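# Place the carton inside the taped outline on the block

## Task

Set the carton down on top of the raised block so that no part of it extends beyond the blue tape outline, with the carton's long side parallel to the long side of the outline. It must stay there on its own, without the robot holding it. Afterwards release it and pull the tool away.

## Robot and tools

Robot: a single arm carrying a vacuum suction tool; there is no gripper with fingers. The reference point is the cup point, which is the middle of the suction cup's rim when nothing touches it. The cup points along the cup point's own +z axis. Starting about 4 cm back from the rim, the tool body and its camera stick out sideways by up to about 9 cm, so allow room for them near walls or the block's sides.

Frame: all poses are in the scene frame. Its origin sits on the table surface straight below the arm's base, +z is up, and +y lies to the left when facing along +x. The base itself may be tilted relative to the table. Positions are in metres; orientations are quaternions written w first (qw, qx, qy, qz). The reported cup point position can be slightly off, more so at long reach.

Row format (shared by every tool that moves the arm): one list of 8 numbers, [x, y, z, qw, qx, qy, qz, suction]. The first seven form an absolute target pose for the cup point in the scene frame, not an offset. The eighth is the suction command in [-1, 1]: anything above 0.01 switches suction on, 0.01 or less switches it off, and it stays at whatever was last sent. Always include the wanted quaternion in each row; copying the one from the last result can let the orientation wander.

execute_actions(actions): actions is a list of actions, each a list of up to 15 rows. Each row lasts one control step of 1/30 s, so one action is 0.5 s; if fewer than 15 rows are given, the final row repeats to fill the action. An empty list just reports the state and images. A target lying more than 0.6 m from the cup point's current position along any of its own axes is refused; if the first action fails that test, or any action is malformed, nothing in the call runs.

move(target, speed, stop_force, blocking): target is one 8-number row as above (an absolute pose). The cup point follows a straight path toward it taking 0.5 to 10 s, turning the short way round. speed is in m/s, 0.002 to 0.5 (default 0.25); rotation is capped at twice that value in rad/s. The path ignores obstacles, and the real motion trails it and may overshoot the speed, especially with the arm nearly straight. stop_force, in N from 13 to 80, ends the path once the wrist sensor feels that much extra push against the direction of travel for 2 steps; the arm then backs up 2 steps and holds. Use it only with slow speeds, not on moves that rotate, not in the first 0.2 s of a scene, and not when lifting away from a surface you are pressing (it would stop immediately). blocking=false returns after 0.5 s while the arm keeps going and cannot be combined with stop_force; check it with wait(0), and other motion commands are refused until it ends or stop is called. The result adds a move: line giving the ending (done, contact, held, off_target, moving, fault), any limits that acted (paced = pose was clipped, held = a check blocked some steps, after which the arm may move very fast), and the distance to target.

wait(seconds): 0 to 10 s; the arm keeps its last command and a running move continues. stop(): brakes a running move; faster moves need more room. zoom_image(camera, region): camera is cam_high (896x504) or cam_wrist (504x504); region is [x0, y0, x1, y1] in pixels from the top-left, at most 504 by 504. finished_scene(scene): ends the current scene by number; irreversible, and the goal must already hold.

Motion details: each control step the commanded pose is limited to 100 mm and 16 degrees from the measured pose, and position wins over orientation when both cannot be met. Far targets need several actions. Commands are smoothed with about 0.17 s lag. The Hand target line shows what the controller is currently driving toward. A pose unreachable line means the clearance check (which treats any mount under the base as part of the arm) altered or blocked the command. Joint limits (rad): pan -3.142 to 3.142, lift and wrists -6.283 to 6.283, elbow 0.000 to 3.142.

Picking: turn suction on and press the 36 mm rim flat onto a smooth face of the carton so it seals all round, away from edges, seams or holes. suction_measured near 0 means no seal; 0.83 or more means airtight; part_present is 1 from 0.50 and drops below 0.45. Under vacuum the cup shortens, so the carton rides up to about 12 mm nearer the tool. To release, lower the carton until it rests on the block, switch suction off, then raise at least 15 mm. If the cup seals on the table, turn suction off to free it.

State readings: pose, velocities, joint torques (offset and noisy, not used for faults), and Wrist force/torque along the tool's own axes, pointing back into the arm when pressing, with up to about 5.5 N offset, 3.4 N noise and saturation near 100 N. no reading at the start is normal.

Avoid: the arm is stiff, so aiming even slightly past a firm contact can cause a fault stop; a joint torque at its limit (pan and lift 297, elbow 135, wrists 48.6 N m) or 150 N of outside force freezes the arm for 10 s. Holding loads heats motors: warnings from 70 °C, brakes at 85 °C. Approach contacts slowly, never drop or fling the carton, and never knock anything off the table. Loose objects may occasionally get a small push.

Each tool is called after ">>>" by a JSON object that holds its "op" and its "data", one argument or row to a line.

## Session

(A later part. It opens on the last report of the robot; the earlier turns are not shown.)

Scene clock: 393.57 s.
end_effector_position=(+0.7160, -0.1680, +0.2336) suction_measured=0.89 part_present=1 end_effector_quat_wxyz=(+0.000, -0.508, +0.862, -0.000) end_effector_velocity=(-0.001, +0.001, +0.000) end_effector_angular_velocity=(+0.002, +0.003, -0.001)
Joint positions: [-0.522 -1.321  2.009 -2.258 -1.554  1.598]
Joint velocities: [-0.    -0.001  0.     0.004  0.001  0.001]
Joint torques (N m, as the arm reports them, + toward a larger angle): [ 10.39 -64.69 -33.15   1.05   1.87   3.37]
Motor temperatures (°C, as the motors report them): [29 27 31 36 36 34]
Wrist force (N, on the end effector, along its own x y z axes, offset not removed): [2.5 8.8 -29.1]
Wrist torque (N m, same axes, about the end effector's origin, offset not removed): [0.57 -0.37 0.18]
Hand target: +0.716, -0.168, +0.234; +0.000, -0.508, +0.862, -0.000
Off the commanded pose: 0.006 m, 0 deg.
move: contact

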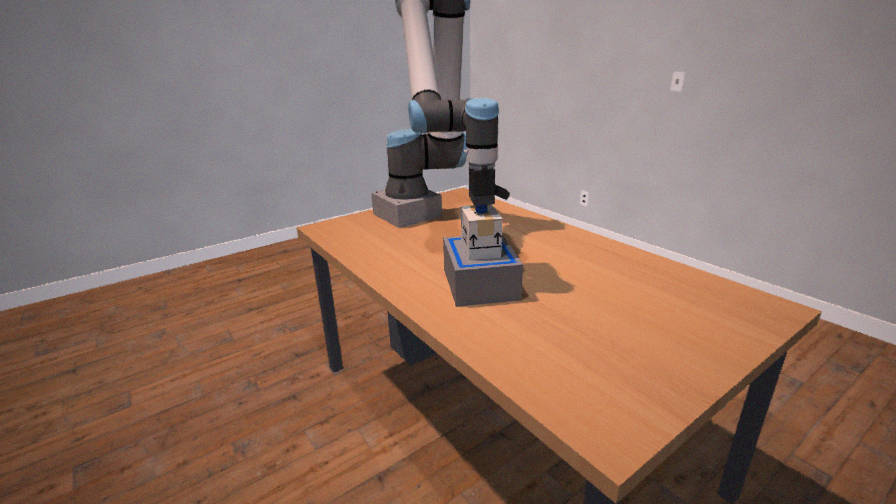

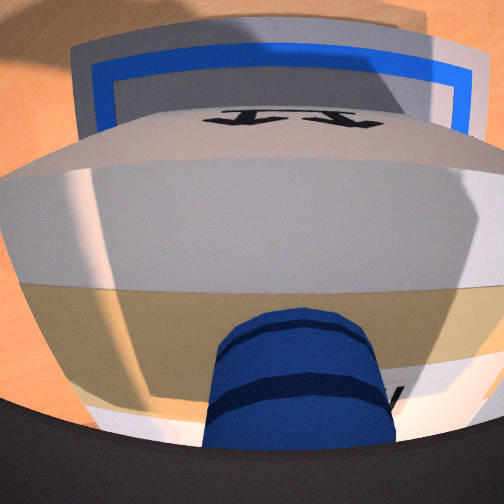

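>>> {"op": "execute_actions", "data": {
  "actions": [
    [[0.716,-0.168,0.2345,0,-0.5075,0.8616,0,-1]]
  ]
}}

Scene clock: 396.93 s.
end_effector_position=(+0.7160, -0.1680, +0.2345) suction_measured=0.01 part_present=0 end_effector_quat_wxyz=(+0.000, -0.508, +0.862, -0.000) end_effector_velocity=(-0.000, -0.000, -0.001) end_effector_angular_velocity=(+0.002, +0.000, -0.001)
Joint positions: [-0.522 -1.322  2.008 -2.257 -1.554  1.598]
Joint velocities: [-0.001  0.001  0.     0.     0.001  0.   ]
Joint torques (N m, as the arm reports them, + toward a larger angle): [-12.74 -67.14 -39.57   2.01   1.42  -0.33]
Motor temperatures (°C, as the motors report them): [29 27 31 36 36 34]
Wrist force (N, on the end effector, along its own x y z axes, offset not removed): [0.8 7.9 -22.4]
Wrist torque (N m, same axes, about the end effector's origin, offset not removed): [1.55 -0.44 -0.20]
Hand target: +0.716, -0.168, +0.234; -0.000, -0.508, +0.862, -0.000
Off the commanded pose: 0.000 m, 0 deg.

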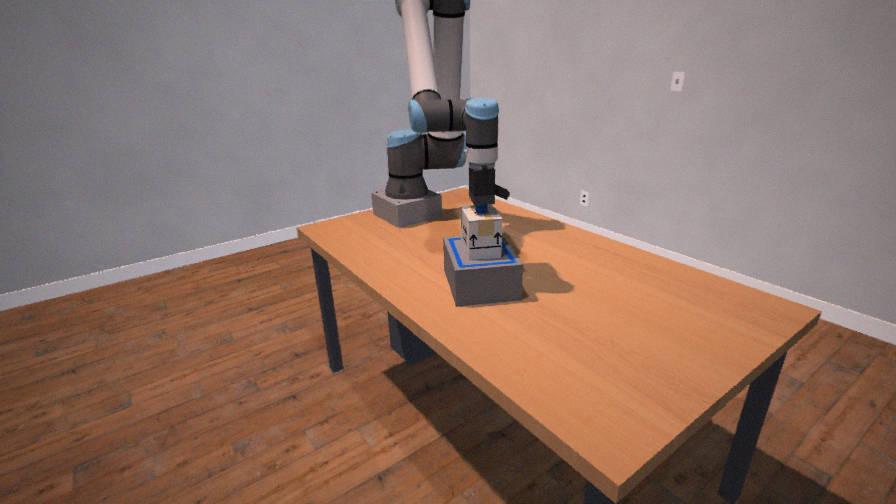

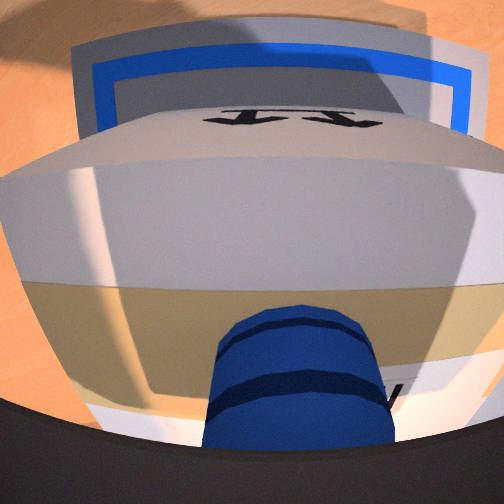

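Suction has released. Now I'll lift straight up and clear.

>>> {"op": "move", "data": {
  "target": [0.716, -0.168, 0.40, 0, -0.5075, 0.8616, 0, -1],
  "speed": 0.3
}}

>>> {"op": "zoom_image", "data": {
  "camera": "cam_high",
  "region": [425, 180, 545, 310]
}}

Scene clock: 402.87 s.
end_effector_position=(+0.7159, -0.1679, +0.3997) suction_measured=0.01 part_present=0 end_effector_quat_wxyz=(+0.000, -0.508, +0.862, -0.000) end_effector_velocity=(-0.000, -0.000, +0.000) end_effector_angular_velocity=(-0.000, +0.003, +0.001)
Joint positions: [-0.526 -1.47   1.851 -1.952 -1.554  1.594]
Joint velocities: [ 0.     0.001 -0.002  0.004 -0.001 -0.001]
Joint torques (N m, as the arm reports them, + toward a larger angle): [-11.55 -74.13 -52.93  -0.38  -1.9   -2.93]
Motor temperatures (°C, as the motors report them): [29 27 31 36 36 34]
Wrist force (N, on the end effector, along its own x y z axes, offset not removed): [2.0 4.6 4.5]
Wrist torque (N m, same axes, about the end effector's origin, offset not removed): [0.85 -0.49 -0.01]
Hand target: +0.716, -0.168, +0.400; +0.000, -0.508, +0.862, +0.000
Off the commanded pose: 0.000 m, 0 deg.
move: done

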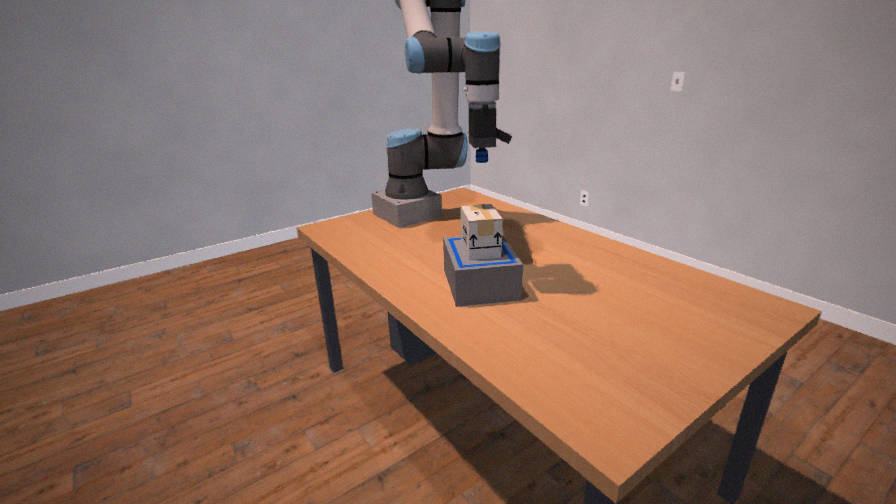

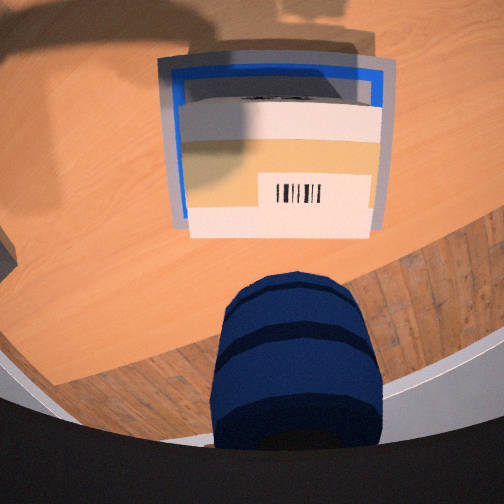

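Region (425, 180, 545, 310) of cam_high's 896x504 image, scaled by 3.877, with more detail than that image has; it fills the left 465 columns of this view, and the rest is white.

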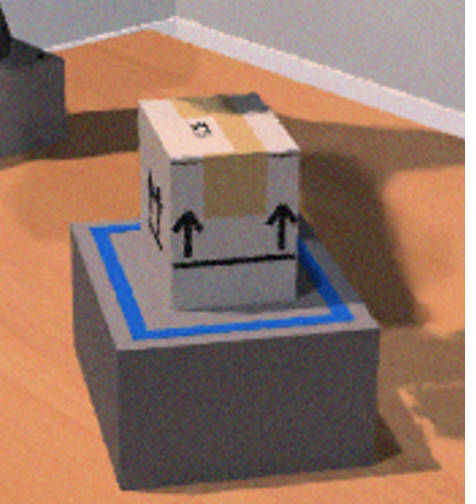

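>>> {"op": "finished_scene", "data": {
  "scene": 1
}}

The scene is finished: the task was done.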